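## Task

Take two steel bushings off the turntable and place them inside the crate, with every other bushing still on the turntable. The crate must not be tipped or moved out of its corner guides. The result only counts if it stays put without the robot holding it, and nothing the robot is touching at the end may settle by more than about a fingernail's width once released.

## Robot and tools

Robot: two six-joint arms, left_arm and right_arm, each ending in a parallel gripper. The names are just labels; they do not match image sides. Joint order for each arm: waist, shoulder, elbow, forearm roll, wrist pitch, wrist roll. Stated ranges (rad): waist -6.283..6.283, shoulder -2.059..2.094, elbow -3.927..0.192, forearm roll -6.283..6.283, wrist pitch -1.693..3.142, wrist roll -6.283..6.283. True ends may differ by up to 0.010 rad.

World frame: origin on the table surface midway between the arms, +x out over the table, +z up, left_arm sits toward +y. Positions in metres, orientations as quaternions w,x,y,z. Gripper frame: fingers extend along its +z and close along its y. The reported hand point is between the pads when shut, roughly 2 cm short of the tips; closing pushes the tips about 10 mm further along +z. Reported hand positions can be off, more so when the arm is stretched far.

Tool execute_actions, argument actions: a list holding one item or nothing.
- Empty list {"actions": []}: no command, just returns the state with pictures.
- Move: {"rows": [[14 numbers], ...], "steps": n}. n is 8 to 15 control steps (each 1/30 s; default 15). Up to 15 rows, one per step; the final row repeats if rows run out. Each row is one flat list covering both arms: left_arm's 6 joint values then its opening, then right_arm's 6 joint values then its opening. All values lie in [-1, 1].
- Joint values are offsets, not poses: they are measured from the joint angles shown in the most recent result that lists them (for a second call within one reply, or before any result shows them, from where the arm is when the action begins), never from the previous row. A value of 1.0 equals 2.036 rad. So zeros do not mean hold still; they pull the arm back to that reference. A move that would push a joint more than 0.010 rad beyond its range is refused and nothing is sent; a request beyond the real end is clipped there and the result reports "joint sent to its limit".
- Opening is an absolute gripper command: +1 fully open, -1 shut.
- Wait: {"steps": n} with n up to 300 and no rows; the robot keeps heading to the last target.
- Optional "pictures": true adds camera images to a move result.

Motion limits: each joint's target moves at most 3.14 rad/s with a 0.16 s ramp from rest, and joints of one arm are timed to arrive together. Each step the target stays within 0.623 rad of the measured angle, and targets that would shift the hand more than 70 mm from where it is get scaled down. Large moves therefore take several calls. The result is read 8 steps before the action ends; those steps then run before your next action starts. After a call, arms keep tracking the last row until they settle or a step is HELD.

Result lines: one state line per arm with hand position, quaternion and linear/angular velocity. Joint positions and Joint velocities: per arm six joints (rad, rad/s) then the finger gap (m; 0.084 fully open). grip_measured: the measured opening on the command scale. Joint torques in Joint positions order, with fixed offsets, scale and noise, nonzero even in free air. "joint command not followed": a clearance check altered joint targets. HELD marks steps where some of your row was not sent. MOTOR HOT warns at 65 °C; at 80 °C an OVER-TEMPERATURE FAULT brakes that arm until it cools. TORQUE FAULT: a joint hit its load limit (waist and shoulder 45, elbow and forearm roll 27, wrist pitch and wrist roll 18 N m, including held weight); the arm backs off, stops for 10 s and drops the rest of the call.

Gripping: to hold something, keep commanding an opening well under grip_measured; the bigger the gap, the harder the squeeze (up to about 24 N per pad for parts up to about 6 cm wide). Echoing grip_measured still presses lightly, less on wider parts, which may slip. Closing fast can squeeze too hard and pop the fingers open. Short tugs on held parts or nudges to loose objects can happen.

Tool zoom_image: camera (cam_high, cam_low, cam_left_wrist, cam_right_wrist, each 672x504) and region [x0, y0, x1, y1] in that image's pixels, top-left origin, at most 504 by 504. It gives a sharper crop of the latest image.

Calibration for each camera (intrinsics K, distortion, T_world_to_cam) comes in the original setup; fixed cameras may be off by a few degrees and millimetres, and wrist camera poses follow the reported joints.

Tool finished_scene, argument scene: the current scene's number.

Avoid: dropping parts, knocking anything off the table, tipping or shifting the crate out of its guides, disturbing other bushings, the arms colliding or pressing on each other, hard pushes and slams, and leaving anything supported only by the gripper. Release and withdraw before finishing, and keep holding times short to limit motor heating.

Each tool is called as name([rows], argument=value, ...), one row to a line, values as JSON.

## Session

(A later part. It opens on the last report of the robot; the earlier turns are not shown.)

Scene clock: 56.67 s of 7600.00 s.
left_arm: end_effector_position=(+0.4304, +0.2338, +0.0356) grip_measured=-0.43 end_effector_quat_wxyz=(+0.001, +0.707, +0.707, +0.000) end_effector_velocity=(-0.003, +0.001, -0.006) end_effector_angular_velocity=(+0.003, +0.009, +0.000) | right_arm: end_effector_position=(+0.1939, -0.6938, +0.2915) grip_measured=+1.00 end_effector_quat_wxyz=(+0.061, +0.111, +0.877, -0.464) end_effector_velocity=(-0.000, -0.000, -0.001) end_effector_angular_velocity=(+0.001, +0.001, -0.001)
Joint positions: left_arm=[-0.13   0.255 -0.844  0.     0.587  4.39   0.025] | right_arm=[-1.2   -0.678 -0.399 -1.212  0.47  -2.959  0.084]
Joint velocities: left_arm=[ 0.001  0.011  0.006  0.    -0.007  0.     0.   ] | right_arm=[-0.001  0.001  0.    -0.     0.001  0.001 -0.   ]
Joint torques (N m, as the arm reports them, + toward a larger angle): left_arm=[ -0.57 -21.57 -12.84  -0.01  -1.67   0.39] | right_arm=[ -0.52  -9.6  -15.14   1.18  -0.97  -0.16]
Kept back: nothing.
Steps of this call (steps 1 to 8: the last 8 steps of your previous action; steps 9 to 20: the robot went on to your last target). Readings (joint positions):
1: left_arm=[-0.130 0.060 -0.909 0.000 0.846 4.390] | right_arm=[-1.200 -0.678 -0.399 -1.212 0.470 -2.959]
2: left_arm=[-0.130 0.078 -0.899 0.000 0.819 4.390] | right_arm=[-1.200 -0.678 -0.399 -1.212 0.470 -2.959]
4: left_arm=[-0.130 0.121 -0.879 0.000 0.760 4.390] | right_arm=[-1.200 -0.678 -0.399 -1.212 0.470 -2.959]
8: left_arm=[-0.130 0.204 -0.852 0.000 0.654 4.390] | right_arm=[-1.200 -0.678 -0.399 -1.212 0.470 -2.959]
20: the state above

execute_actions([
  {"rows":[[0,0.0014,0.0006,0,-0.0012,0,-0.82,0,0,0,0,0,0,1],[0,0.002,0.0007,0,-0.0018,0,-0.82,0,0,0,0,0,0,1],[0,0.0026,0.0008,0,-0.0024,0,-0.82,0,0,0,0,0,0,1],[0,0.0032,0.0008,0,-0.003,0,-0.82,0,0,0,0,0,0,1],[0,0.0032,0.0008,0,-0.003,0,-0.8,0,0,0,0,0,0,1],[0,0.0032,0.0008,0,-0.003,0,-0.75,0,0,0,0,0,0,1],[0,0.0032,0.0008,0,-0.003,0,-0.7,0,0,0,0,0,0,1],[0,0.0032,0.0008,0,-0.003,0,-0.62,0,0,0,0,0,0,1],[0,0.0032,0.0008,0,-0.003,0,-0.54,0,0,0,0,0,0,1],[0,0.0032,0.0008,0,-0.003,0,-0.46,0,0,0,0,0,0,1],[0,0.0032,0.0008,0,-0.003,0,-0.4,0,0,0,0,0,0,1],[0,0.0032,0.0008,0,-0.003,0,-0.33,0,0,0,0,0,0,1],[0,0.0032,0.0008,0,-0.003,0,-0.26,0,0,0,0,0,0,1],[0,0.0032,0.0008,0,-0.003,0,-0.2,0,0,0,0,0,0,1],[0,0.0032,0.0008,0,-0.003,0,-0.15,0,0,0,0,0,0,1]],"steps":15},
])

execute_actions([
  {"steps":11},
], pictures=true)

zoom_image(camera="cam_high", region=[235, 300, 325, 380])

Scene clock: 57.47 s of 7600.00 s.
left_arm: end_effector_position=(+0.4296, +0.2340, +0.0332) grip_measured=-0.43 end_effector_quat_wxyz=(-0.000, +0.707, +0.707, -0.000) end_effector_velocity=(-0.002, +0.001, -0.008) end_effector_angular_velocity=(+0.003, +0.006, -0.002) | right_arm: end_effector_position=(+0.1939, -0.6938, +0.2915) grip_measured=+1.00 end_effector_quat_wxyz=(+0.061, +0.111, +0.877, -0.464) end_effector_velocity=(-0.000, +0.000, -0.001) end_effector_angular_velocity=(+0.001, -0.001, -0.001)
Joint positions: left_arm=[-0.13   0.26  -0.842  0.     0.582  4.39   0.025] | right_arm=[-1.2   -0.678 -0.399 -1.212  0.47  -2.959  0.084]
Joint velocities: left_arm=[-0.     0.018  0.005  0.002 -0.016 -0.     0.   ] | right_arm=[ 0.     0.001  0.001 -0.     0.     0.002  0.   ]
Joint torques (N m, as the arm reports them, + toward a larger angle): left_arm=[ -0.67 -22.39 -12.81   0.01  -1.48   0.5 ] | right_arm=[ -0.87 -10.23 -15.16  -0.01  -0.75  -0.32]
Steps of this call (steps 1 to 15: the robot went on to your last target; steps 16 to 17: nothing new was sent; steps 18 to 24: the first 7 steps of this action). Readings (joint positions):
18: left_arm=[-0.130 0.257 -0.843 0.000 0.586 4.390] | right_arm=[-1.200 -0.678 -0.399 -1.212 0.470 -2.959]
19: left_arm=[-0.130 0.257 -0.843 0.000 0.586 4.390] | right_arm=[-1.200 -0.678 -0.399 -1.212 0.470 -2.959]
21: left_arm=[-0.130 0.258 -0.843 0.000 0.584 4.390] | right_arm=[-1.200 -0.678 -0.399 -1.212 0.470 -2.959]
24: the state above

Scene clock: 57.83 s of 7600.00 s.
left_arm: end_effector_position=(+0.4297, +0.2340, +0.0327) grip_measured=-0.20 end_effector_quat_wxyz=(+0.000, +0.707, +0.707, +0.000) end_effector_velocity=(-0.002, +0.001, -0.002) end_effector_angular_velocity=(+0.001, +0.005, +0.002) | right_arm: end_effector_position=(+0.1939, -0.6938, +0.2915) grip_measured=+1.00 end_effector_quat_wxyz=(+0.061, +0.111, +0.877, -0.464) end_effector_velocity=(-0.001, -0.000, -0.001) end_effector_angular_velocity=(+0.003, +0.001, -0.003)
Joint positions: left_arm=[-0.13   0.261 -0.842  0.     0.581  4.39   0.035] | right_arm=[-1.2   -0.678 -0.399 -1.212  0.47  -2.959  0.084]
Joint velocities: left_arm=[ 0.     0.002  0.003 -0.002  0.    -0.     0.023] | right_arm=[-0.002  0.002  0.001  0.     0.001  0.001 -0.   ]
Joint torques (N m, as the arm reports them, + toward a larger angle): left_arm=[ -0.45 -21.51 -12.51   0.07  -1.49   0.43] | right_arm=[ -0.56  -9.59 -15.09   0.59  -0.71  -0.05]
Kept back: nothing.
Steps of this call (steps 1 to 8: the last 8 steps of your previous action; steps 9 to 11: the robot went on to your last target). Readings (joint positions):
1: left_arm=[-0.130 0.261 -0.842 0.000 0.582 4.390] | right_arm=[-1.200 -0.678 -0.399 -1.212 0.470 -2.959]
2: left_arm=[-0.130 0.261 -0.842 0.000 0.582 4.390] | right_arm=[-1.200 -0.678 -0.399 -1.212 0.470 -2.959]
4: left_arm=[-0.130 0.261 -0.842 0.000 0.581 4.390] | right_arm=[-1.200 -0.678 -0.399 -1.212 0.470 -2.959]
8: left_arm=[-0.130 0.261 -0.842 0.000 0.581 4.390] | right_arm=[-1.200 -0.678 -0.399 -1.212 0.470 -2.959]
11: the state above
camera_calibration (this result's frames):
cam_left_wrist: T_world_to_cam=[[0.99999, -0.000784215, -0.0043301, -0.399704], [-0.000711586, -0.999859, 0.0167492, 0.298698], [-0.00434263, -0.0167459, -0.99985, 0.167393], [0, 0, 0, 1]] pos_world=[0.40064, 0.301146, 0.160635]
cam_right_wrist: T_world_to_cam=[[0.245324, 0.546442, -0.800761, 0.5974], [0.96944, -0.139471, 0.201826, -0.276079], [-0.00139681, -0.825802, -0.563958, -0.277225], [0, 0, 0, 1]] pos_world=[0.120698, -0.593882, 0.377751]

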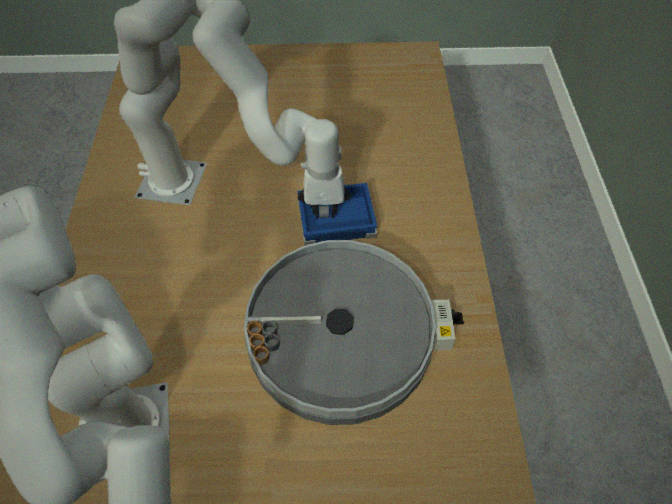

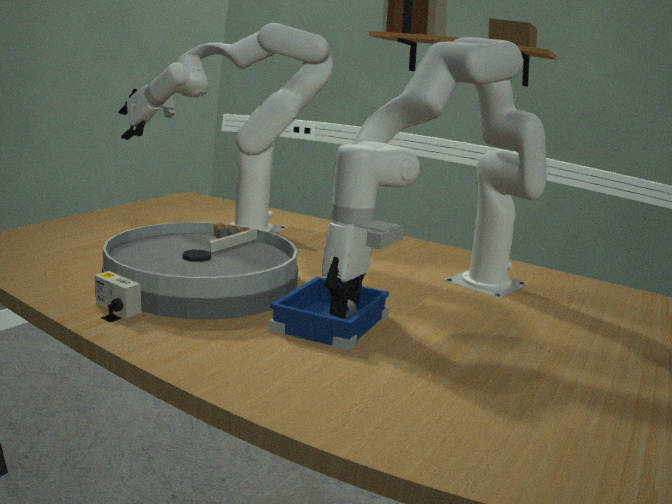

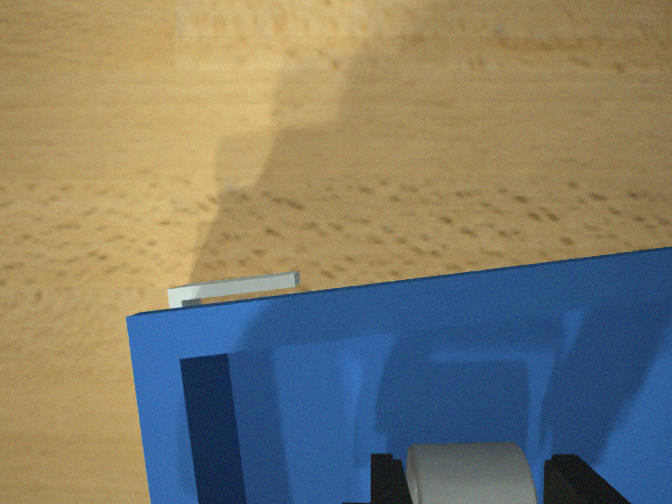

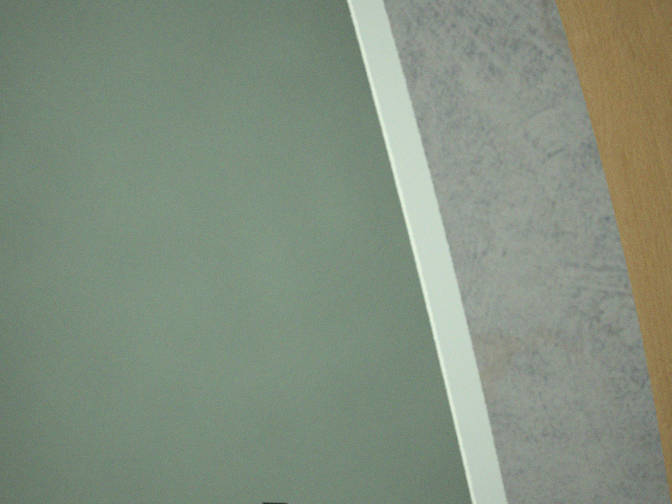

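Region (235, 300, 325, 380) of cam_high's 672x504 image, scaled by 5.600, with more detail than that image has.

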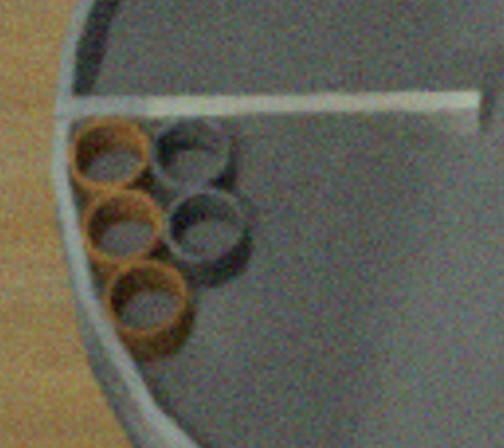

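execute_actions([
  {"rows":[[0,-0.003,-0.0003,0,0.0033,0,-0.12,0,0,0,0,0,0,1],[0,-0.009,-0.001,0,0.01,0,-0.1,0,0,0,0,0,0,1],[0,-0.019,-0.0023,0,0.0213,0,-0.1,0,0,0,0,0,0,1],[0,-0.032,-0.0043,0,0.0363,0,-0.1,0,0,0,0,0,0,1],[0,-0.046,-0.0078,0,0.0538,0,-0.1,0,0,0,0,0,0,1],[0,-0.06,-0.012,0,0.072,0,-0.1,0,0,0,0,0,0,1],[0,-0.073,-0.017,0,0.09,0,-0.1,0,0,0,0,0,0,1],[0,-0.085,-0.0226,0,0.1076,0,-0.1,0,0,0,0,0,0,1],[0,-0.096,-0.029,0,0.125,-0.02,-0.1,0,0,0,0,0,0,1],[0,-0.105,-0.0355,0,0.1405,-0.05,-0.1,0,0,0,0,0,0,1],[0,-0.113,-0.0415,0,0.1545,-0.09,-0.1,0,0,0,0,0,0,1],[0,-0.119,-0.0465,0,0.1655,-0.13,-0.1,0,0,0,0,0,0,1],[0,-0.1225,-0.05,0,0.1725,-0.17,-0.1,0,0,0,0,0,0,1],[0,-0.1241,-0.0514,0,0.1755,-0.2,-0.1,0,0,0,0,0,0,1]],"steps":14},
])

Scene clock: 59.97 s of 7600.00 s.
left_arm: end_effector_position=(+0.4286, +0.2343, +0.0443) grip_measured=-0.12 end_effector_quat_wxyz=(-0.002, +0.707, +0.707, -0.001) end_effector_velocity=(+0.005, -0.001, +0.181) end_effector_angular_velocity=(+0.000, +0.002, +0.001) | right_arm: end_effector_position=(+0.1939, -0.6938, +0.2915) grip_measured=+1.00 end_effector_quat_wxyz=(+0.061, +0.111, +0.877, -0.464) end_effector_velocity=(+0.000, -0.000, -0.000) end_effector_angular_velocity=(+0.001, +0.000, +0.000)
Joint positions: left_arm=[-0.13   0.232 -0.845  0.     0.618  4.39   0.039] | right_arm=[-1.2   -0.678 -0.399 -1.212  0.47  -2.959  0.084]
Joint velocities: left_arm=[ 0.    -0.427 -0.075 -0.     0.503  0.     0.003] | right_arm=[-0.001  0.001 -0.    -0.    -0.001 -0.    -0.   ]
Joint torques (N m, as the arm reports them, + toward a larger angle): left_arm=[ -0.36 -26.35 -14.72   0.17  -1.62   0.4 ] | right_arm=[ -0.61  -9.65 -15.29   0.85  -0.71  -0.28]
Steps of this call (steps 1 to 15: the robot went on to your last target; steps 16 to 58: nothing new was sent; steps 59 to 64: the first 6 steps of this action). Readings (joint positions):
59: left_arm=[-0.130 0.262 -0.842 0.000 0.581 4.390] | right_arm=[-1.200 -0.678 -0.399 -1.212 0.470 -2.959]
60: left_arm=[-0.130 0.261 -0.842 0.000 0.582 4.390] | right_arm=[-1.200 -0.678 -0.399 -1.212 0.470 -2.959]
62: left_arm=[-0.130 0.253 -0.842 0.000 0.592 4.390] | right_arm=[-1.200 -0.678 -0.399 -1.212 0.470 -2.959]
64: the state above

execute_actions([
  {"rows":[[-0.0068,-0.1027,-0.059,0,0.1592,-0.2118,-0.1,0,0,0,0,0,0,1],[-0.0205,-0.0883,-0.077,0,0.1628,-0.2353,-0.1,0,0,0,0,0,0,1],[-0.041,-0.0667,-0.104,0,0.1681,-0.2707,-0.1,0,0,0,0,0,0,1],[-0.0684,-0.0378,-0.1399,0,0.1752,-0.3178,-0.1,0,0,0,0,0,0,1],[-0.0992,-0.0054,-0.1804,0,0.1833,-0.3708,-0.1,0,0,0,0,0,0,1],[-0.13,0.0271,-0.2208,0,0.1913,-0.4239,-0.1,0,0,0,0,0,0,1],[-0.1607,0.0595,-0.2613,0,0.1993,-0.4769,-0.1,0,0,0,0,0,0,1],[-0.1915,0.0919,-0.3018,0,0.2074,-0.5299,-0.1,0,0,0,0,0,0,1],[-0.2223,0.1244,-0.3422,0,0.2154,-0.5829,-0.1,0,0,0,0,0,0,1],[-0.2531,0.1568,-0.3827,0,0.2234,-0.6359,-0.1,0,0,0,0,0,0,1],[-0.2804,0.1856,-0.4187,0,0.2305,-0.6831,-0.1,0,0,0,0,0,0,1],[-0.3044,0.2109,-0.4501,0,0.2368,-0.7243,-0.1,0,0,0,0,0,0,1],[-0.3215,0.2289,-0.4726,0,0.2412,-0.7538,-0.1,0,0,0,0,0,0,1],[-0.3352,0.2433,-0.4906,0,0.2448,-0.7773,-0.1,0,0,0,0,0,0,1],[-0.342,0.2505,-0.4996,0,0.2466,-0.7891,-0.1,0,0,0,0,0,0,1]],"steps":15},
])

execute_actions([
  {"steps":40},
], pictures=true)

Scene clock: 61.00 s of 7600.00 s.
left_arm: end_effector_position=(+0.4407, +0.1951, +0.1610) grip_measured=-0.11 end_effector_quat_wxyz=(+0.001, +0.527, +0.850, +0.000) end_effector_velocity=(+0.074, -0.357, +0.002) end_effector_angular_velocity=(-0.005, -0.005, +0.408) | right_arm: end_effector_position=(+0.1939, -0.6938, +0.2915) grip_measured=+1.00 end_effector_quat_wxyz=(+0.061, +0.111, +0.877, -0.464) end_effector_velocity=(-0.000, -0.000, +0.002) end_effector_angular_velocity=(-0.003, -0.002, -0.001)
Joint positions: left_arm=[-0.2    0.083 -1.04   0.     0.956  3.86   0.039] | right_arm=[-1.2   -0.678 -0.399 -1.212  0.47  -2.959  0.084]
Joint velocities: left_arm=[-0.631  0.654 -0.812 -0.002  0.152 -1.037 -0.   ] | right_arm=[-0.002 -0.003 -0.001 -0.    -0.001 -0.001  0.   ]
Joint torques (N m, as the arm reports them, + toward a larger angle): left_arm=[ -1.14 -19.87 -14.45   0.03  -1.46   0.21] | right_arm=[ -0.65  -8.87 -15.17   0.74  -0.7   -0.09]
Steps of this call (steps 1 to 8: the last 8 steps of your previous action; steps 9 to 24: the robot went on to your last target; steps 25 to 31: the first 7 steps of this action). Readings (joint positions):
25: left_arm=[-0.130 0.010 -0.947 0.000 0.938 3.983] | right_arm=[-1.200 -0.678 -0.399 -1.212 0.470 -2.959]
26: left_arm=[-0.132 0.012 -0.949 0.000 0.939 3.979] | right_arm=[-1.200 -0.678 -0.399 -1.212 0.470 -2.959]
28: left_arm=[-0.146 0.026 -0.969 0.000 0.943 3.951] | right_arm=[-1.200 -0.678 -0.399 -1.212 0.470 -2.959]
31: the state above

Scene clock: 62.33 s of 7600.00 s.
left_arm: end_effector_position=(+0.3415, -0.1743, +0.1108) grip_measured=-0.11 end_effector_quat_wxyz=(+0.001, +0.325, +0.946, -0.001) end_effector_velocity=(-0.005, -0.010, +0.002) end_effector_angular_velocity=(-0.007, -0.003, +0.025) | right_arm: end_effector_position=(+0.1939, -0.6938, +0.2915) grip_measured=+1.00 end_effector_quat_wxyz=(+0.061, +0.111, +0.877, -0.464) end_effector_velocity=(-0.000, +0.000, -0.001) end_effector_angular_velocity=(+0.002, -0.001, -0.002)
Joint positions: left_arm=[-0.824  0.739 -1.86   0.     1.119  2.787  0.039] | right_arm=[-1.2   -0.678 -0.399 -1.212  0.47  -2.959  0.084]
Joint velocities: left_arm=[-0.014  0.015 -0.029 -0.001  0.006 -0.039 -0.   ] | right_arm=[0.    0.002 0.    0.    0.001 0.003 0.   ]
Joint torques (N m, as the arm reports them, + toward a larger angle): left_arm=[ -0.43 -32.51 -15.34   0.1   -1.34   0.69] | right_arm=[ -0.53  -9.08 -15.14   0.6   -0.51  -0.26]
Kept back: nothing.
Steps of this call (steps 1 to 8: the last 8 steps of your previous action; steps 9 to 40: the robot went on to your last target). Readings (joint positions):
1: left_arm=[-0.221 0.105 -1.067 0.000 0.962 3.825] | right_arm=[-1.200 -0.678 -0.399 -1.212 0.470 -2.959]
2: left_arm=[-0.242 0.126 -1.094 0.000 0.967 3.790] | right_arm=[-1.200 -0.678 -0.399 -1.212 0.470 -2.959]
4: left_arm=[-0.283 0.169 -1.147 0.000 0.977 3.723] | right_arm=[-1.200 -0.678 -0.399 -1.212 0.470 -2.959]
8: left_arm=[-0.364 0.255 -1.253 0.000 0.998 3.612] | right_arm=[-1.200 -0.678 -0.399 -1.212 0.470 -2.959]
40: the state above
camera_calibration (this result's frames):
cam_left_wrist: T_world_to_cam=[[0.614776, 0.788685, -0.00506825, -0.042153], [0.788619, -0.614606, 0.0184332, -0.313478], [0.0114231, -0.0153292, -0.999817, 0.233057], [0, 0, 0, 1]] pos_world=[0.270467, -0.155847, 0.238579]
cam_right_wrist: T_world_to_cam=[[0.245325, 0.546442, -0.80076, 0.5974], [0.96944, -0.139472, 0.201826, -0.276079], [-0.00139697, -0.825802, -0.563958, -0.277225], [0, 0, 0, 1]] pos_world=[0.120698, -0.593882, 0.377751]

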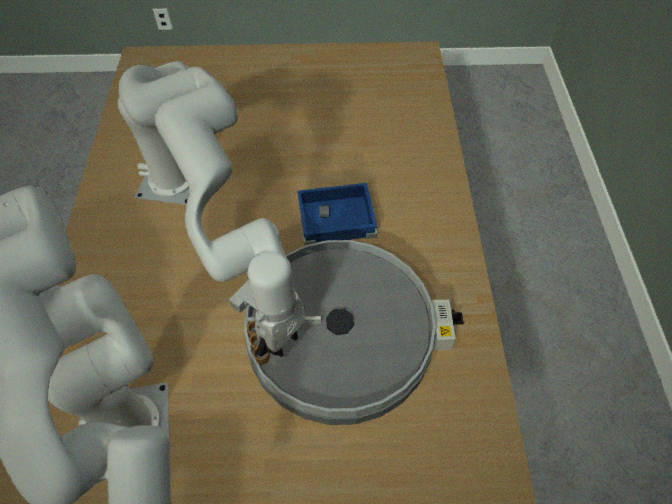

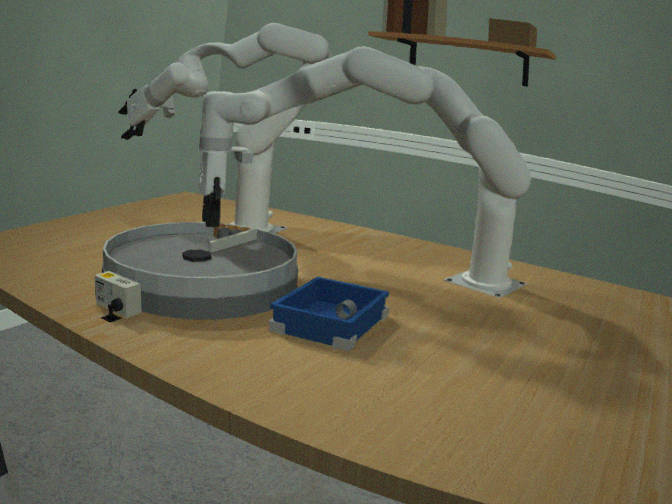

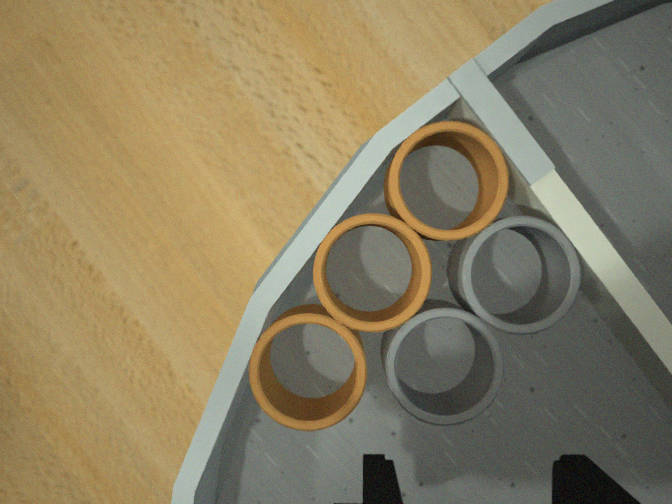

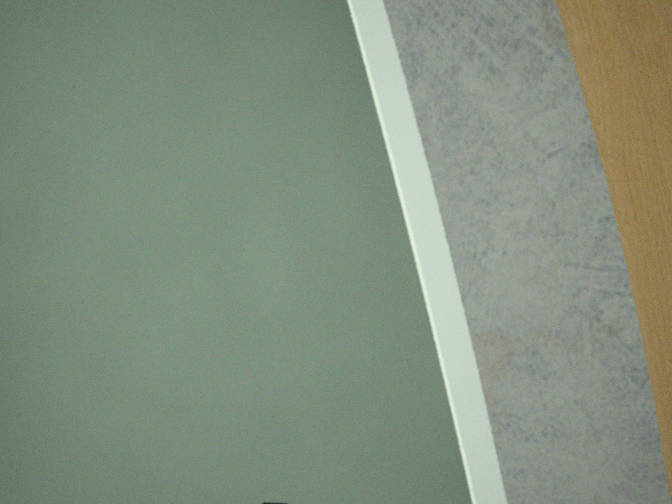

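execute_actions([
  {"rows":[[-0.0006,0.002,0,0,-0.0012,-0.001,-0.1,0,0,0,0,0,0,1],[0,0.003,0.0015,0,-0.0036,-0.0005,-0.1,0,0,0,0,0,0,1],[0.0006,0.0042,0.0035,0,-0.0068,0,-0.1,0,0,0,0,0,0,1],[0.0012,0.0056,0.0055,0,-0.0102,0.0005,-0.1,0,0,0,0,0,0,1],[0.0016,0.0072,0.0074,0,-0.0137,0.001,-0.1,0,0,0,0,0,0,1],[0.0016,0.0092,0.0092,0,-0.0174,0.001,-0.1,0,0,0,0,0,0,1],[0.0016,0.0112,0.011,0,-0.0212,0.001,-0.1,0,0,0,0,0,0,1],[0.0016,0.0132,0.0128,0,-0.025,0.001,-0.1,0,0,0,0,0,0,1],[0.0016,0.0152,0.0145,0,-0.0287,0.001,-0.1,0,0,0,0,0,0,1],[0.0016,0.0171,0.0161,0,-0.0322,0.001,-0.1,0,0,0,0,0,0,1],[0.0016,0.0188,0.0175,0,-0.0353,0.001,-0.1,0,0,0,0,0,0,1],[0.0016,0.0202,0.0187,0,-0.0379,0.001,-0.1,0,0,0,0,0,0,1],[0.0016,0.0211,0.0194,0,-0.0395,0.001,-0.1,0,0,0,0,0,0,1]],"steps":13},
])

execute_actions([
  {"steps":20},
], pictures=true)

Scene clock: 64.43 s of 7600.00 s.
left_arm: end_effector_position=(+0.3412, -0.1749, +0.1070) grip_measured=-0.11 end_effector_quat_wxyz=(+0.001, +0.324, +0.946, -0.001) end_effector_velocity=(+0.015, +0.010, -0.050) end_effector_angular_velocity=(-0.001, -0.002, +0.004) | right_arm: end_effector_position=(+0.1939, -0.6938, +0.2915) grip_measured=+1.00 end_effector_quat_wxyz=(+0.061, +0.111, +0.877, -0.464) end_effector_velocity=(+0.000, +0.000, +0.001) end_effector_angular_velocity=(-0.001, -0.001, +0.000)
Joint positions: left_arm=[-0.824  0.744 -1.858  0.     1.112  2.785  0.039] | right_arm=[-1.2   -0.678 -0.399 -1.212  0.47  -2.959  0.084]
Joint velocities: left_arm=[ 0.027  0.045  0.07   0.001 -0.117  0.022 -0.   ] | right_arm=[ 0.001 -0.001 -0.     0.     0.     0.001  0.   ]
Joint torques (N m, as the arm reports them, + toward a larger angle): left_arm=[ -0.4  -30.57 -14.78  -0.02  -1.42   0.52] | right_arm=[ -1.26  -9.88 -15.36   0.69  -0.8   -0.02]
Steps of this call (steps 1 to 30: the robot went on to your last target; steps 31 to 58: nothing new was sent; steps 59 to 63: the first 5 steps of this action). Readings (joint positions):
59: left_arm=[-0.826 0.742 -1.862 0.000 1.120 2.783] | right_arm=[-1.200 -0.678 -0.399 -1.212 0.470 -2.959]
60: left_arm=[-0.826 0.742 -1.862 0.000 1.119 2.783] | right_arm=[-1.200 -0.678 -0.399 -1.212 0.470 -2.959]
62: left_arm=[-0.825 0.743 -1.860 0.000 1.115 2.784] | right_arm=[-1.200 -0.678 -0.399 -1.212 0.470 -2.959]
63: the state above

Scene clock: 65.10 s of 7600.00 s.
left_arm: end_effector_position=(+0.3429, -0.1727, +0.0732) grip_measured=-0.11 end_effector_quat_wxyz=(+0.000, +0.324, +0.946, -0.000) end_effector_velocity=(-0.000, +0.001, -0.004) end_effector_angular_velocity=(+0.004, +0.001, -0.000) | right_arm: end_effector_position=(+0.1939, -0.6938, +0.2915) grip_measured=+1.00 end_effector_quat_wxyz=(+0.061, +0.111, +0.877, -0.464) end_effector_velocity=(+0.000, +0.000, -0.001) end_effector_angular_velocity=(+0.002, +0.003, +0.002)
Joint positions: left_arm=[-0.82   0.781 -1.821  0.     1.039  2.789  0.039] | right_arm=[-1.2   -0.678 -0.399 -1.212  0.47  -2.959  0.084]
Joint velocities: left_arm=[ 0.001  0.004  0.004  0.002 -0.004  0.     0.   ] | right_arm=[ 0.001  0.002  0.001  0.     0.    -0.002 -0.   ]
Joint torques (N m, as the arm reports them, + toward a larger angle): left_arm=[ -0.29 -32.43 -15.45  -0.01  -1.45   0.24] | right_arm=[ -0.6  -10.71 -14.69   0.87  -0.71  -0.33]
Kept back: nothing.
Steps of this call (steps 1 to 8: the last 8 steps of your previous action; steps 9 to 20: the robot went on to your last target). Readings (joint positions):
1: left_arm=[-0.823 0.746 -1.855 0.000 1.107 2.786] | right_arm=[-1.200 -0.678 -0.399 -1.212 0.470 -2.959]
2: left_arm=[-0.823 0.748 -1.852 0.000 1.102 2.787] | right_arm=[-1.200 -0.678 -0.399 -1.212 0.470 -2.959]
4: left_arm=[-0.821 0.755 -1.845 0.000 1.090 2.788] | right_arm=[-1.200 -0.678 -0.399 -1.212 0.470 -2.959]
8: left_arm=[-0.821 0.769 -1.831 0.000 1.064 2.788] | right_arm=[-1.200 -0.678 -0.399 -1.212 0.470 -2.959]
20: the state above
camera_calibration (this result's frames):
cam_left_wrist: T_world_to_cam=[[0.613828, 0.789426, -0.00467628, -0.0441224], [0.789366, -0.613678, 0.0173452, -0.312892], [0.010823, -0.0143383, -0.999839, 0.195922], [0, 0, 0, 1]] pos_world=[0.271949, -0.154374, 0.201111]
cam_right_wrist: T_world_to_cam=[[0.245325, 0.546442, -0.80076, 0.5974], [0.96944, -0.139472, 0.201826, -0.276079], [-0.00139704, -0.825802, -0.563958, -0.277225], [0, 0, 0, 1]] pos_world=[0.120698, -0.593882, 0.377751]

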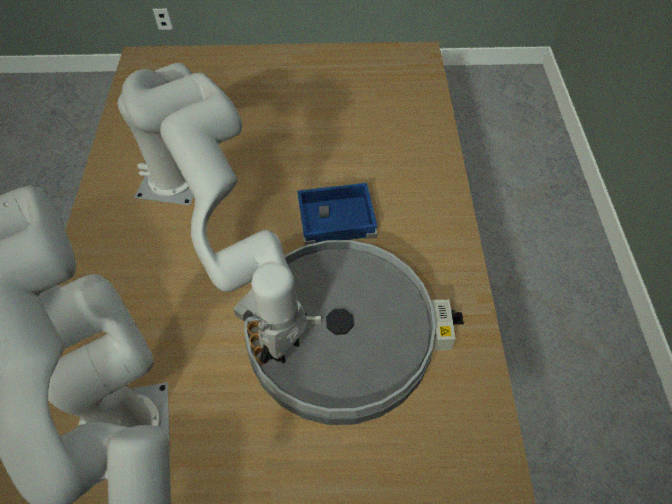

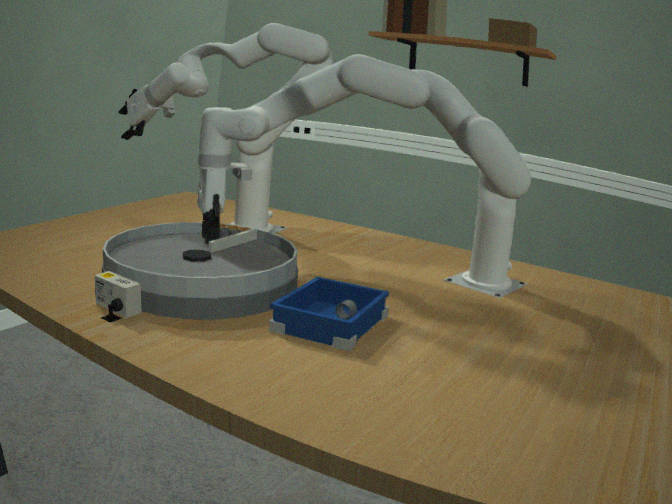

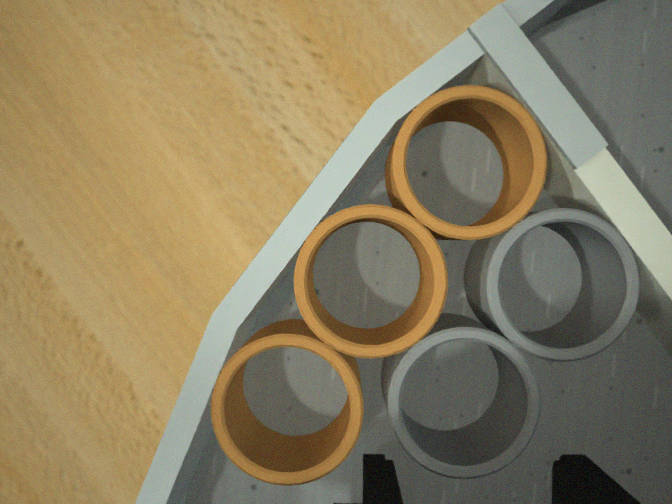

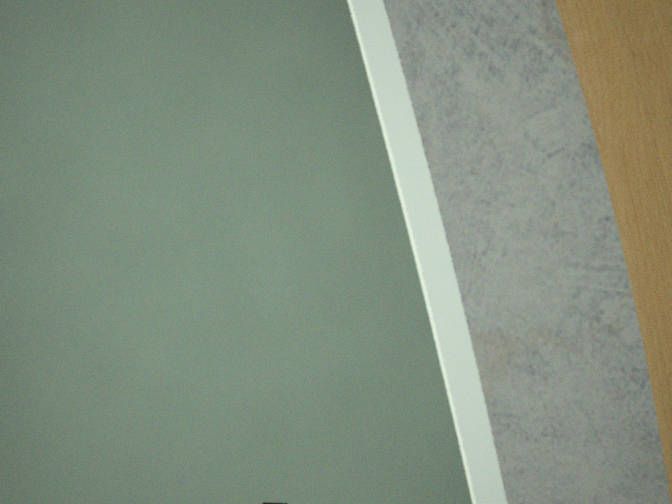

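execute_actions([
  {"rows":[[-0.0002,-0.001,0.0024,0,-0.0012,-0.0002,-0.1,0,0,0,0,0,0,1],[-0.0004,-0.0026,0.005,0,-0.0023,-0.0004,-0.1,0,0,0,0,0,0,1],[-0.0007,-0.0044,0.008,0,-0.0035,-0.0007,-0.1,0,0,0,0,0,0,1],[-0.0009,-0.0062,0.011,0,-0.0047,-0.0009,-0.1,0,0,0,0,0,0,1],[-0.0012,-0.008,0.014,0,-0.006,-0.0012,-0.1,0,0,0,0,0,0,1],[-0.0014,-0.0098,0.017,0,-0.0072,-0.0014,-0.1,0,0,0,0,0,0,1],[-0.0017,-0.0115,0.02,0,-0.0084,-0.0017,-0.1,0,0,0,0,0,0,1],[-0.0019,-0.0131,0.0227,0,-0.0095,-0.0019,-0.1,0,0,0,0,0,0,1],[-0.0021,-0.0145,0.025,0,-0.0105,-0.0021,-0.1,0,0,0,0,0,0,1],[-0.0023,-0.0156,0.027,0,-0.0113,-0.0023,-0.1,0,0,0,0,0,0,1],[-0.0024,-0.0166,0.0286,0,-0.0119,-0.0024,-0.1,0,0,0,0,0,0,1]],"steps":11},
])

execute_actions([
  {"steps":20},
], pictures=true)

Scene clock: 67.13 s of 7600.00 s.
left_arm: end_effector_position=(+0.3425, -0.1722, +0.0726) grip_measured=-0.11 end_effector_quat_wxyz=(+0.000, +0.324, +0.946, +0.000) end_effector_velocity=(-0.008, +0.005, +0.000) end_effector_angular_velocity=(-0.001, -0.000, +0.000) | right_arm: end_effector_position=(+0.1939, -0.6938, +0.2915) grip_measured=+1.00 end_effector_quat_wxyz=(+0.061, +0.111, +0.877, -0.464) end_effector_velocity=(-0.001, -0.000, +0.000) end_effector_angular_velocity=(-0.000, +0.002, +0.000)
Joint positions: left_arm=[-0.821  0.781 -1.818  0.     1.038  2.789  0.039] | right_arm=[-1.2   -0.678 -0.399 -1.212  0.47  -2.959  0.084]
Joint velocities: left_arm=[-0.006 -0.038  0.064 -0.    -0.027 -0.006 -0.   ] | right_arm=[-0.001 -0.     0.     0.     0.    -0.003 -0.   ]
Joint torques (N m, as the arm reports them, + toward a larger angle): left_arm=[ -0.48 -33.2  -15.35  -0.04  -1.35   0.42] | right_arm=[ -1.15  -9.66 -14.82   1.3   -1.36  -0.3 ]
Steps of this call (steps 1 to 15: the robot went on to your last target; steps 16 to 58: nothing new was sent; steps 59 to 61: the first 3 steps of this action). Readings (joint positions):
59: left_arm=[-0.820 0.782 -1.820 0.000 1.039 2.789] | right_arm=[-1.200 -0.678 -0.399 -1.212 0.470 -2.959]
60: left_arm=[-0.820 0.781 -1.820 0.000 1.038 2.789] | right_arm=[-1.200 -0.678 -0.399 -1.212 0.470 -2.959]
61: the state above

Scene clock: 67.80 s of 7600.00 s.
left_arm: end_effector_position=(+0.3358, -0.1672, +0.0730) grip_measured=-0.11 end_effector_quat_wxyz=(+0.000, +0.324, +0.946, -0.000) end_effector_velocity=(+0.000, +0.000, -0.000) end_effector_angular_velocity=(-0.001, -0.001, +0.001) | right_arm: end_effector_position=(+0.1939, -0.6938, +0.2915) grip_measured=+1.00 end_effector_quat_wxyz=(+0.061, +0.111, +0.877, -0.464) end_effector_velocity=(+0.000, +0.000, -0.000) end_effector_angular_velocity=(+0.001, +0.000, +0.000)
Joint positions: left_arm=[-0.825  0.748 -1.763  0.     1.015  2.784  0.039] | right_arm=[-1.2   -0.678 -0.399 -1.212  0.47  -2.959  0.084]
Joint velocities: left_arm=[ 0.001 -0.002  0.004  0.    -0.003 -0.    -0.   ] | right_arm=[ 0.  0.  0.  0. -0. -0.  0.]
Joint torques (N m, as the arm reports them, + toward a larger angle): left_arm=[ -0.39 -32.21 -15.43   0.05  -1.5    0.43] | right_arm=[ -0.66  -9.82 -15.12   1.33  -0.75  -0.26]
Kept back: nothing.
Steps of this call (steps 1 to 8: the last 8 steps of your previous action; steps 9 to 20: the robot went on to your last target). Readings (joint positions):
1: left_arm=[-0.821 0.779 -1.815 0.000 1.036 2.788] | right_arm=[-1.200 -0.678 -0.399 -1.212 0.470 -2.959]
2: left_arm=[-0.821 0.777 -1.812 0.000 1.035 2.788] | right_arm=[-1.200 -0.678 -0.399 -1.212 0.470 -2.959]
4: left_arm=[-0.822 0.771 -1.803 0.000 1.031 2.787] | right_arm=[-1.200 -0.678 -0.399 -1.212 0.470 -2.959]
8: left_arm=[-0.824 0.759 -1.782 0.000 1.023 2.785] | right_arm=[-1.200 -0.678 -0.399 -1.212 0.470 -2.959]
20: the state above
camera_calibration (this result's frames):
cam_left_wrist: T_world_to_cam=[[0.613811, 0.78944, -0.00459818, -0.0441094], [0.789381, -0.613665, 0.0171238, -0.303918], [0.0106965, -0.0141405, -0.999843, 0.195923], [0, 0, 0, 1]] pos_world=[0.264886, -0.148912, 0.200894]
cam_right_wrist: T_world_to_cam=[[0.245325, 0.546442, -0.80076, 0.5974], [0.96944, -0.139472, 0.201826, -0.276079], [-0.00139701, -0.825802, -0.563958, -0.277225], [0, 0, 0, 1]] pos_world=[0.120698, -0.593882, 0.377751]

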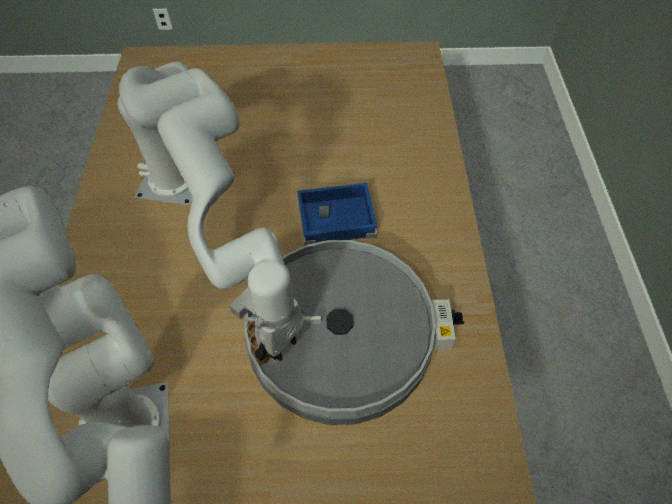

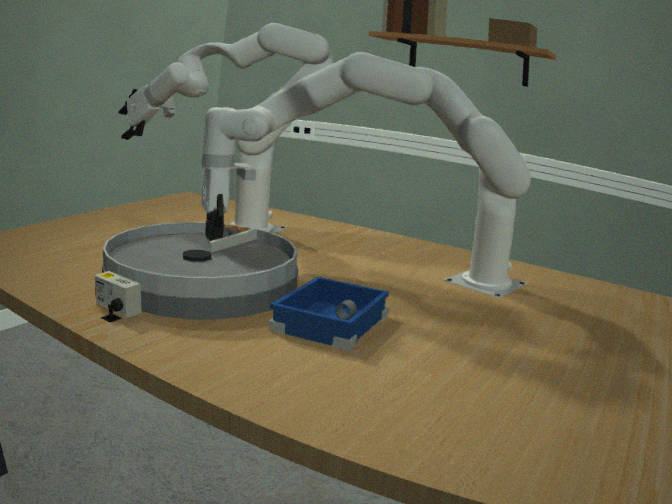

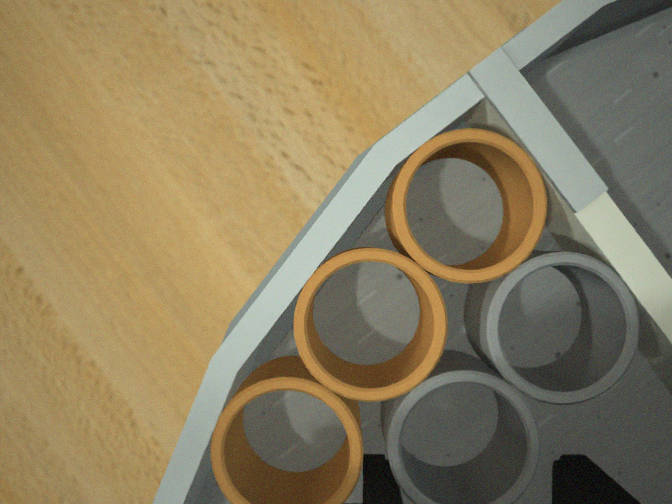

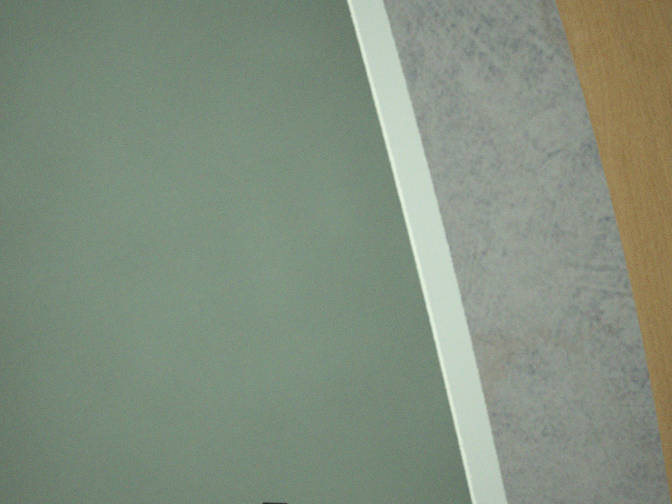

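execute_actions([
  {"rows":[[0.0004,-0.0004,0.0006,0,-0.0002,0.0004,-0.1,0,0,0,0,0,0,1],[0.0008,-0.0007,0.0012,0,-0.0005,0.0008,-0.1,0,0,0,0,0,0,1],[0.0011,-0.001,0.0017,0,-0.0007,0.0011,-0.1,0,0,0,0,0,0,1],[0.0011,-0.001,0.0017,0,-0.0007,0.0011,-0.1,0,0,0,0,0,0,1],[0.0011,-0.001,0.0017,0,-0.0007,0.0011,-0.1,0,0,0,0,0,0,1],[0.0017,-0.0001,0.0002,0,-0.0001,0.0017,-0.1,0,0,0,0,0,0,1],[0.0023,0.0007,-0.0013,0,0.0005,0.0023,-0.1,0,0,0,0,0,0,1],[0.003,0.0016,-0.0028,0,0.0011,0.003,-0.1,0,0,0,0,0,0,1],[0.0036,0.0025,-0.0043,0,0.0017,0.0036,-0.1,0,0,0,0,0,0,1],[0.0042,0.0034,-0.0058,0,0.0024,0.0042,-0.1,0,0,0,0,0,0,1],[0.0049,0.004,-0.0069,0,0.0028,0.0049,-0.1,0,0,0,0,0,0,1],[0.0056,0.0047,-0.008,0,0.0033,0.0056,-0.1,0,0,0,0,0,0,1],[0.0063,0.0053,-0.0091,0,0.0037,0.0063,-0.1,0,0,0,0,0,0,1],[0.007,0.006,-0.0102,0,0.0042,0.007,-0.1,0,0,0,0,0,0,1],[0.0077,0.0066,-0.0113,0,0.0046,0.0077,-0.1,0,0,0,0,0,0,1]],"steps":15},
])

execute_actions([
  {"steps":18},
], pictures=true)

Scene clock: 69.03 s of 7600.00 s.
left_arm: end_effector_position=(+0.3367, -0.1665, +0.0731) grip_measured=-0.11 end_effector_quat_wxyz=(+0.000, +0.324, +0.946, -0.000) end_effector_velocity=(+0.008, +0.001, +0.001) end_effector_angular_velocity=(-0.003, -0.003, -0.004) | right_arm: end_effector_position=(+0.1939, -0.6938, +0.2915) grip_measured=+1.00 end_effector_quat_wxyz=(+0.061, +0.111, +0.877, -0.464) end_effector_velocity=(-0.000, -0.000, +0.000) end_effector_angular_velocity=(+0.000, -0.001, -0.001)
Joint positions: left_arm=[-0.823  0.747 -1.761  0.     1.014  2.786  0.039] | right_arm=[-1.2   -0.678 -0.399 -1.212  0.47  -2.959  0.084]
Joint velocities: left_arm=[ 0.011  0.008 -0.017  0.001  0.005  0.015 -0.   ] | right_arm=[-0.     0.001 -0.    -0.    -0.     0.001 -0.   ]
Joint torques (N m, as the arm reports them, + toward a larger angle): left_arm=[  0.31 -31.95 -15.25   0.16  -1.24   0.56] | right_arm=[ -0.55  -9.95 -15.3    1.29  -0.84  -0.39]
Steps of this call (steps 1 to 15: the robot went on to your last target; steps 16 to 30: nothing new was sent; steps 31 to 37: the first 7 steps of this action). Readings (joint positions):
31: left_arm=[-0.825 0.748 -1.763 0.000 1.015 2.784] | right_arm=[-1.200 -0.678 -0.399 -1.212 0.470 -2.959]
32: left_arm=[-0.825 0.747 -1.763 0.000 1.015 2.784] | right_arm=[-1.200 -0.678 -0.399 -1.212 0.470 -2.959]
34: left_arm=[-0.825 0.747 -1.762 0.000 1.014 2.785] | right_arm=[-1.200 -0.678 -0.399 -1.212 0.470 -2.959]
37: the state above

Scene clock: 69.63 s of 7600.00 s.
left_arm: end_effector_position=(+0.3460, -0.1647, +0.0730) grip_measured=-0.11 end_effector_quat_wxyz=(+0.000, +0.324, +0.946, -0.000) end_effector_velocity=(+0.001, -0.001, +0.000) end_effector_angular_velocity=(-0.001, -0.001, -0.002) | right_arm: end_effector_position=(+0.1939, -0.6938, +0.2915) grip_measured=+1.00 end_effector_quat_wxyz=(+0.061, +0.111, +0.877, -0.464) end_effector_velocity=(+0.000, +0.000, -0.001) end_effector_angular_velocity=(+0.002, +0.001, +0.001)
Joint positions: left_arm=[-0.81   0.761 -1.786  0.     1.024  2.799  0.039] | right_arm=[-1.2   -0.678 -0.399 -1.212  0.47  -2.959  0.084]
Joint velocities: left_arm=[ 0.     0.002 -0.004  0.     0.001  0.002  0.   ] | right_arm=[0.001 0.001 0.001 0.    0.    0.001 0.   ]
Joint torques (N m, as the arm reports them, + toward a larger angle): left_arm=[ -0.6  -32.22 -15.47  -0.01  -1.52   0.42] | right_arm=[ -1.03 -10.4  -15.24   0.88  -0.69  -0.27]
Kept back: nothing.
Steps of this call (steps 1 to 8: the last 8 steps of your previous action; steps 9 to 18: the robot went on to your last target). Readings (joint positions):
1: left_arm=[-0.823 0.747 -1.762 0.000 1.014 2.786] | right_arm=[-1.200 -0.678 -0.399 -1.212 0.470 -2.959]
2: left_arm=[-0.822 0.748 -1.764 0.000 1.015 2.787] | right_arm=[-1.200 -0.678 -0.399 -1.212 0.470 -2.959]
4: left_arm=[-0.820 0.750 -1.767 0.000 1.016 2.789] | right_arm=[-1.200 -0.678 -0.399 -1.212 0.470 -2.959]
8: left_arm=[-0.815 0.756 -1.776 0.000 1.021 2.794] | right_arm=[-1.200 -0.678 -0.399 -1.212 0.470 -2.959]
18: the state above
camera_calibration (this result's frames):
cam_left_wrist: T_world_to_cam=[[0.613834, 0.789422, -0.00460058, -0.0523164], [0.789362, -0.613687, 0.0171973, -0.310453], [0.0107526, -0.0141878, -0.999842, 0.195865], [0, 0, 0, 1]] pos_world=[0.275068, -0.146443, 0.200933]
cam_right_wrist: T_world_to_cam=[[0.245325, 0.546442, -0.80076, 0.5974], [0.96944, -0.139472, 0.201826, -0.276079], [-0.00139693, -0.825802, -0.563958, -0.277225], [0, 0, 0, 1]] pos_world=[0.120698, -0.593882, 0.377751]

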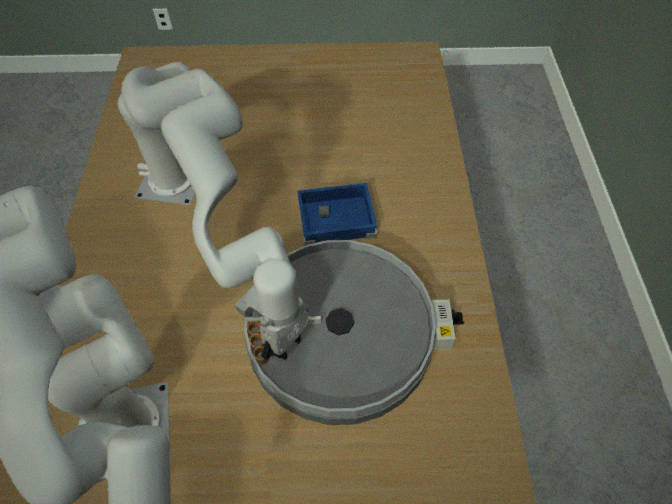

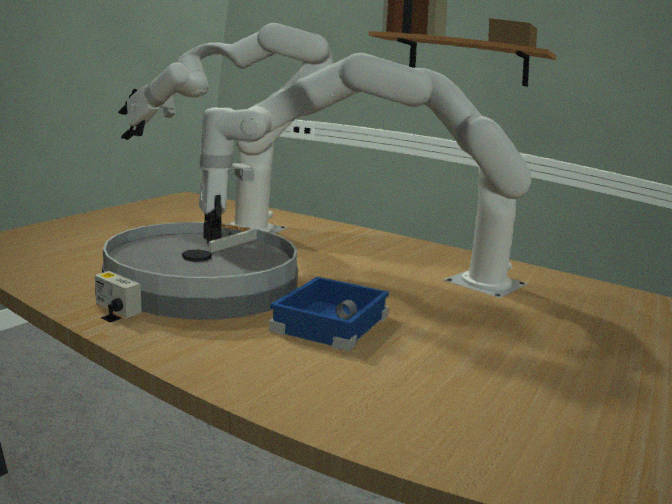

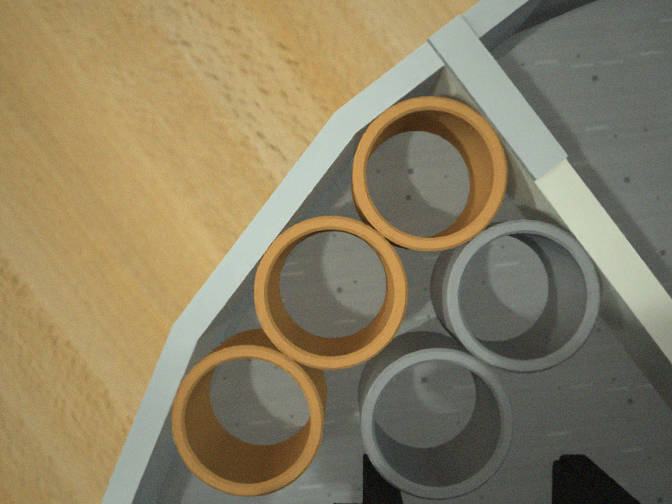

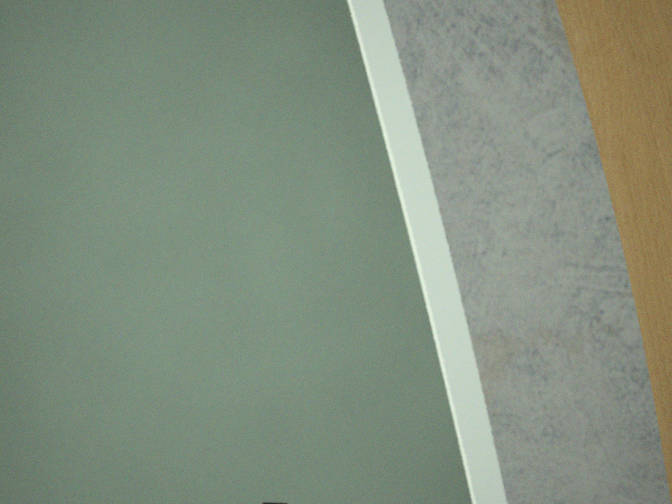

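execute_actions([
  {"rows":[[-0.0015,0.0014,-0.0023,0,0.0009,-0.0015,-0.1,0,0,0,0,0,0,1],[-0.003,0.0028,-0.0047,0,0.0019,-0.003,-0.1,0,0,0,0,0,0,1],[-0.0045,0.0042,-0.0071,0,0.0029,-0.0045,-0.1,0,0,0,0,0,0,1],[-0.0057,0.0054,-0.009,0,0.0037,-0.0057,-0.1,0,0,0,0,0,0,1],[-0.0057,0.0054,-0.009,0,0.0037,-0.0057,-0.1,0,0,0,0,0,0,1],[-0.006,0.0035,-0.0058,0,0.0024,-0.006,-0.1,0,0,0,0,0,0,1],[-0.0064,0.0007,-0.001,0,0.0004,-0.0064,-0.1,0,0,0,0,0,0,1],[-0.0069,-0.003,0.0052,0,-0.0021,-0.0069,-0.1,0,0,0,0,0,0,1],[-0.0074,-0.0067,0.0114,0,-0.0046,-0.0074,-0.1,0,0,0,0,0,0,1],[-0.008,-0.0104,0.0175,0,-0.007,-0.008,-0.1,0,0,0,0,0,0,1],[-0.0085,-0.014,0.0235,0,-0.0094,-0.0085,-0.1,0,0,0,0,0,0,1],[-0.009,-0.0176,0.0295,0,-0.0118,-0.009,-0.1,0,0,0,0,0,0,1],[-0.0096,-0.0212,0.0354,0,-0.0142,-0.0096,-0.1,0,0,0,0,0,0,1],[-0.0101,-0.0243,0.0405,0,-0.0162,-0.0101,-0.1,0,0,0,0,0,0,1],[-0.0104,-0.0265,0.0442,0,-0.0177,-0.0104,-0.1,0,0,0,0,0,0,1]],"steps":15},
])

execute_actions([
  {"steps":18},
], pictures=true)

Scene clock: 70.73 s of 7600.00 s.
left_arm: end_effector_position=(+0.3424, -0.1689, +0.0729) grip_measured=-0.11 end_effector_quat_wxyz=(+0.000, +0.324, +0.946, -0.000) end_effector_velocity=(-0.026, -0.016, -0.003) end_effector_angular_velocity=(+0.003, +0.001, -0.008) | right_arm: end_effector_position=(+0.1939, -0.6938, +0.2915) grip_measured=+1.00 end_effector_quat_wxyz=(+0.061, +0.111, +0.877, -0.464) end_effector_velocity=(-0.000, +0.000, +0.001) end_effector_angular_velocity=(-0.002, -0.002, -0.001)
Joint positions: left_arm=[-0.818  0.768 -1.797  0.     1.029  2.791  0.039] | right_arm=[-1.2   -0.678 -0.399 -1.212  0.47  -2.959  0.084]
Joint velocities: left_arm=[-0.048  0.005 -0.     0.001 -0.002 -0.041 -0.   ] | right_arm=[ 0.    -0.003  0.    -0.     0.001  0.001 -0.   ]
Joint torques (N m, as the arm reports them, + toward a larger angle): left_arm=[  0.51 -33.37 -14.97  -0.06  -1.42   0.32] | right_arm=[ -0.51  -9.76 -15.04   0.79  -0.69  -0.27]
Steps of this call (steps 1 to 15: the robot went on to your last target; steps 16 to 26: nothing new was sent; steps 27 to 33: the first 7 steps of this action). Readings (joint positions):
27: left_arm=[-0.810 0.761 -1.786 0.000 1.024 2.799] | right_arm=[-1.200 -0.678 -0.399 -1.212 0.470 -2.959]
28: left_arm=[-0.810 0.762 -1.787 0.000 1.025 2.799] | right_arm=[-1.200 -0.678 -0.399 -1.212 0.470 -2.959]
30: left_arm=[-0.812 0.764 -1.791 0.000 1.026 2.796] | right_arm=[-1.200 -0.678 -0.399 -1.212 0.470 -2.959]
33: the state above

Scene clock: 71.33 s of 7600.00 s.
left_arm: end_effector_position=(+0.3303, -0.1597, +0.0745) grip_measured=-0.12 end_effector_quat_wxyz=(+0.002, +0.323, +0.947, -0.001) end_effector_velocity=(-0.003, +0.001, -0.000) end_effector_angular_velocity=(-0.001, +0.000, -0.003) | right_arm: end_effector_position=(+0.1939, -0.6938, +0.2915) grip_measured=+1.00 end_effector_quat_wxyz=(+0.061, +0.111, +0.877, -0.464) end_effector_velocity=(-0.000, -0.000, -0.000) end_effector_angular_velocity=(+0.001, +0.001, +0.000)
Joint positions: left_arm=[-0.827  0.707 -1.699  0.002  0.988  2.778  0.039] | right_arm=[-1.2   -0.678 -0.399 -1.212  0.47  -2.959  0.084]
Joint velocities: left_arm=[-0.004 -0.009  0.016 -0.001 -0.007 -0.001 -0.001] | right_arm=[-0.     0.001 -0.    -0.     0.    -0.001  0.   ]
Joint torques (N m, as the arm reports them, + toward a larger angle): left_arm=[-11.67 -29.81 -11.95  -2.57   0.42   0.73] | right_arm=[ -0.65  -9.61 -15.54   0.96  -0.57   0.11]
Kept back: nothing.
Steps of this call (steps 1 to 8: the last 8 steps of your previous action; steps 9 to 18: the robot went on to your last target). Readings (joint positions):
1: left_arm=[-0.819 0.767 -1.796 0.000 1.028 2.790] | right_arm=[-1.200 -0.678 -0.399 -1.212 0.470 -2.959]
2: left_arm=[-0.821 0.765 -1.793 0.000 1.027 2.789] | right_arm=[-1.200 -0.678 -0.399 -1.212 0.470 -2.959]
4: left_arm=[-0.823 0.758 -1.780 0.000 1.022 2.787] | right_arm=[-1.200 -0.678 -0.399 -1.212 0.470 -2.959]
8: left_arm=[-0.827 0.734 -1.742 -0.000 1.004 2.782] | right_arm=[-1.200 -0.678 -0.399 -1.212 0.470 -2.959]
18: the state above
camera_calibration (this result's frames):
cam_left_wrist: T_world_to_cam=[[0.611407, 0.791305, -0.00433798, -0.0455473], [0.7912, -0.611213, 0.0205394, -0.295491], [0.0136015, -0.0159901, -0.99978, 0.196325], [0, 0, 0, 1]] pos_world=[0.25897, -0.141427, 0.202153]
cam_right_wrist: T_world_to_cam=[[0.245325, 0.546442, -0.80076, 0.5974], [0.96944, -0.139472, 0.201827, -0.276079], [-0.00139696, -0.825802, -0.563958, -0.277225], [0, 0, 0, 1]] pos_world=[0.120698, -0.593882, 0.377751]

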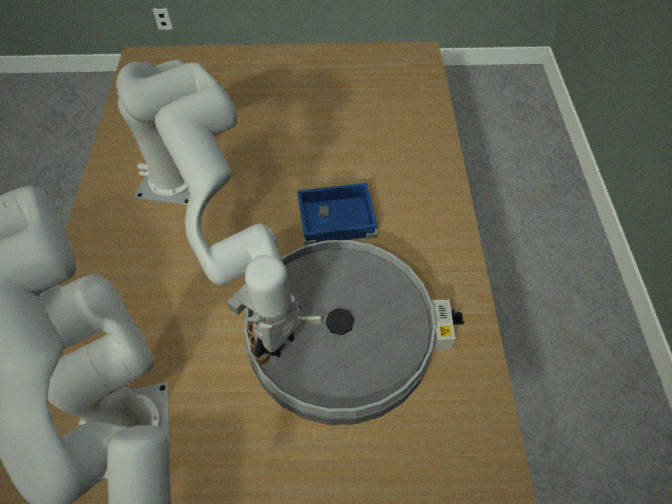

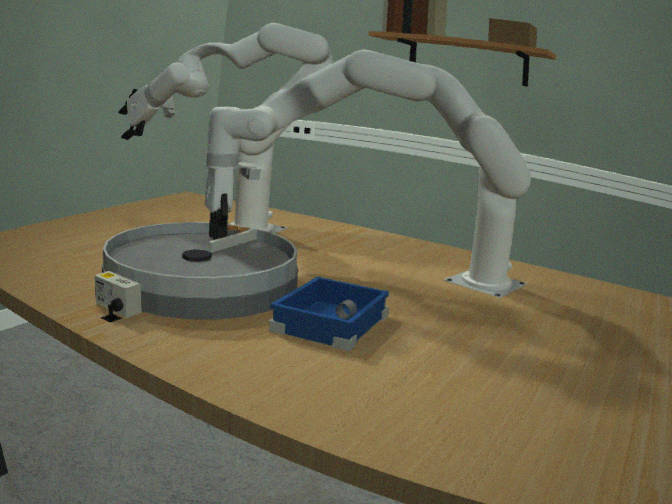

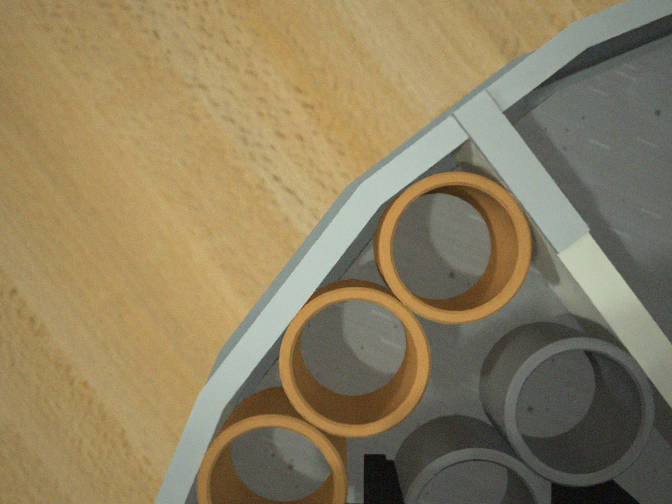

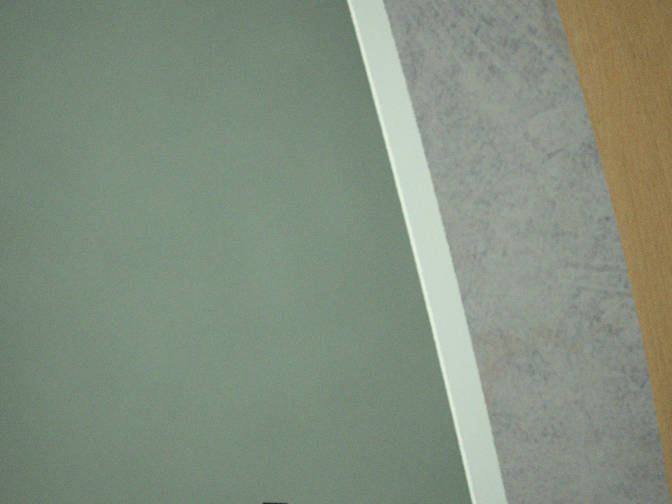

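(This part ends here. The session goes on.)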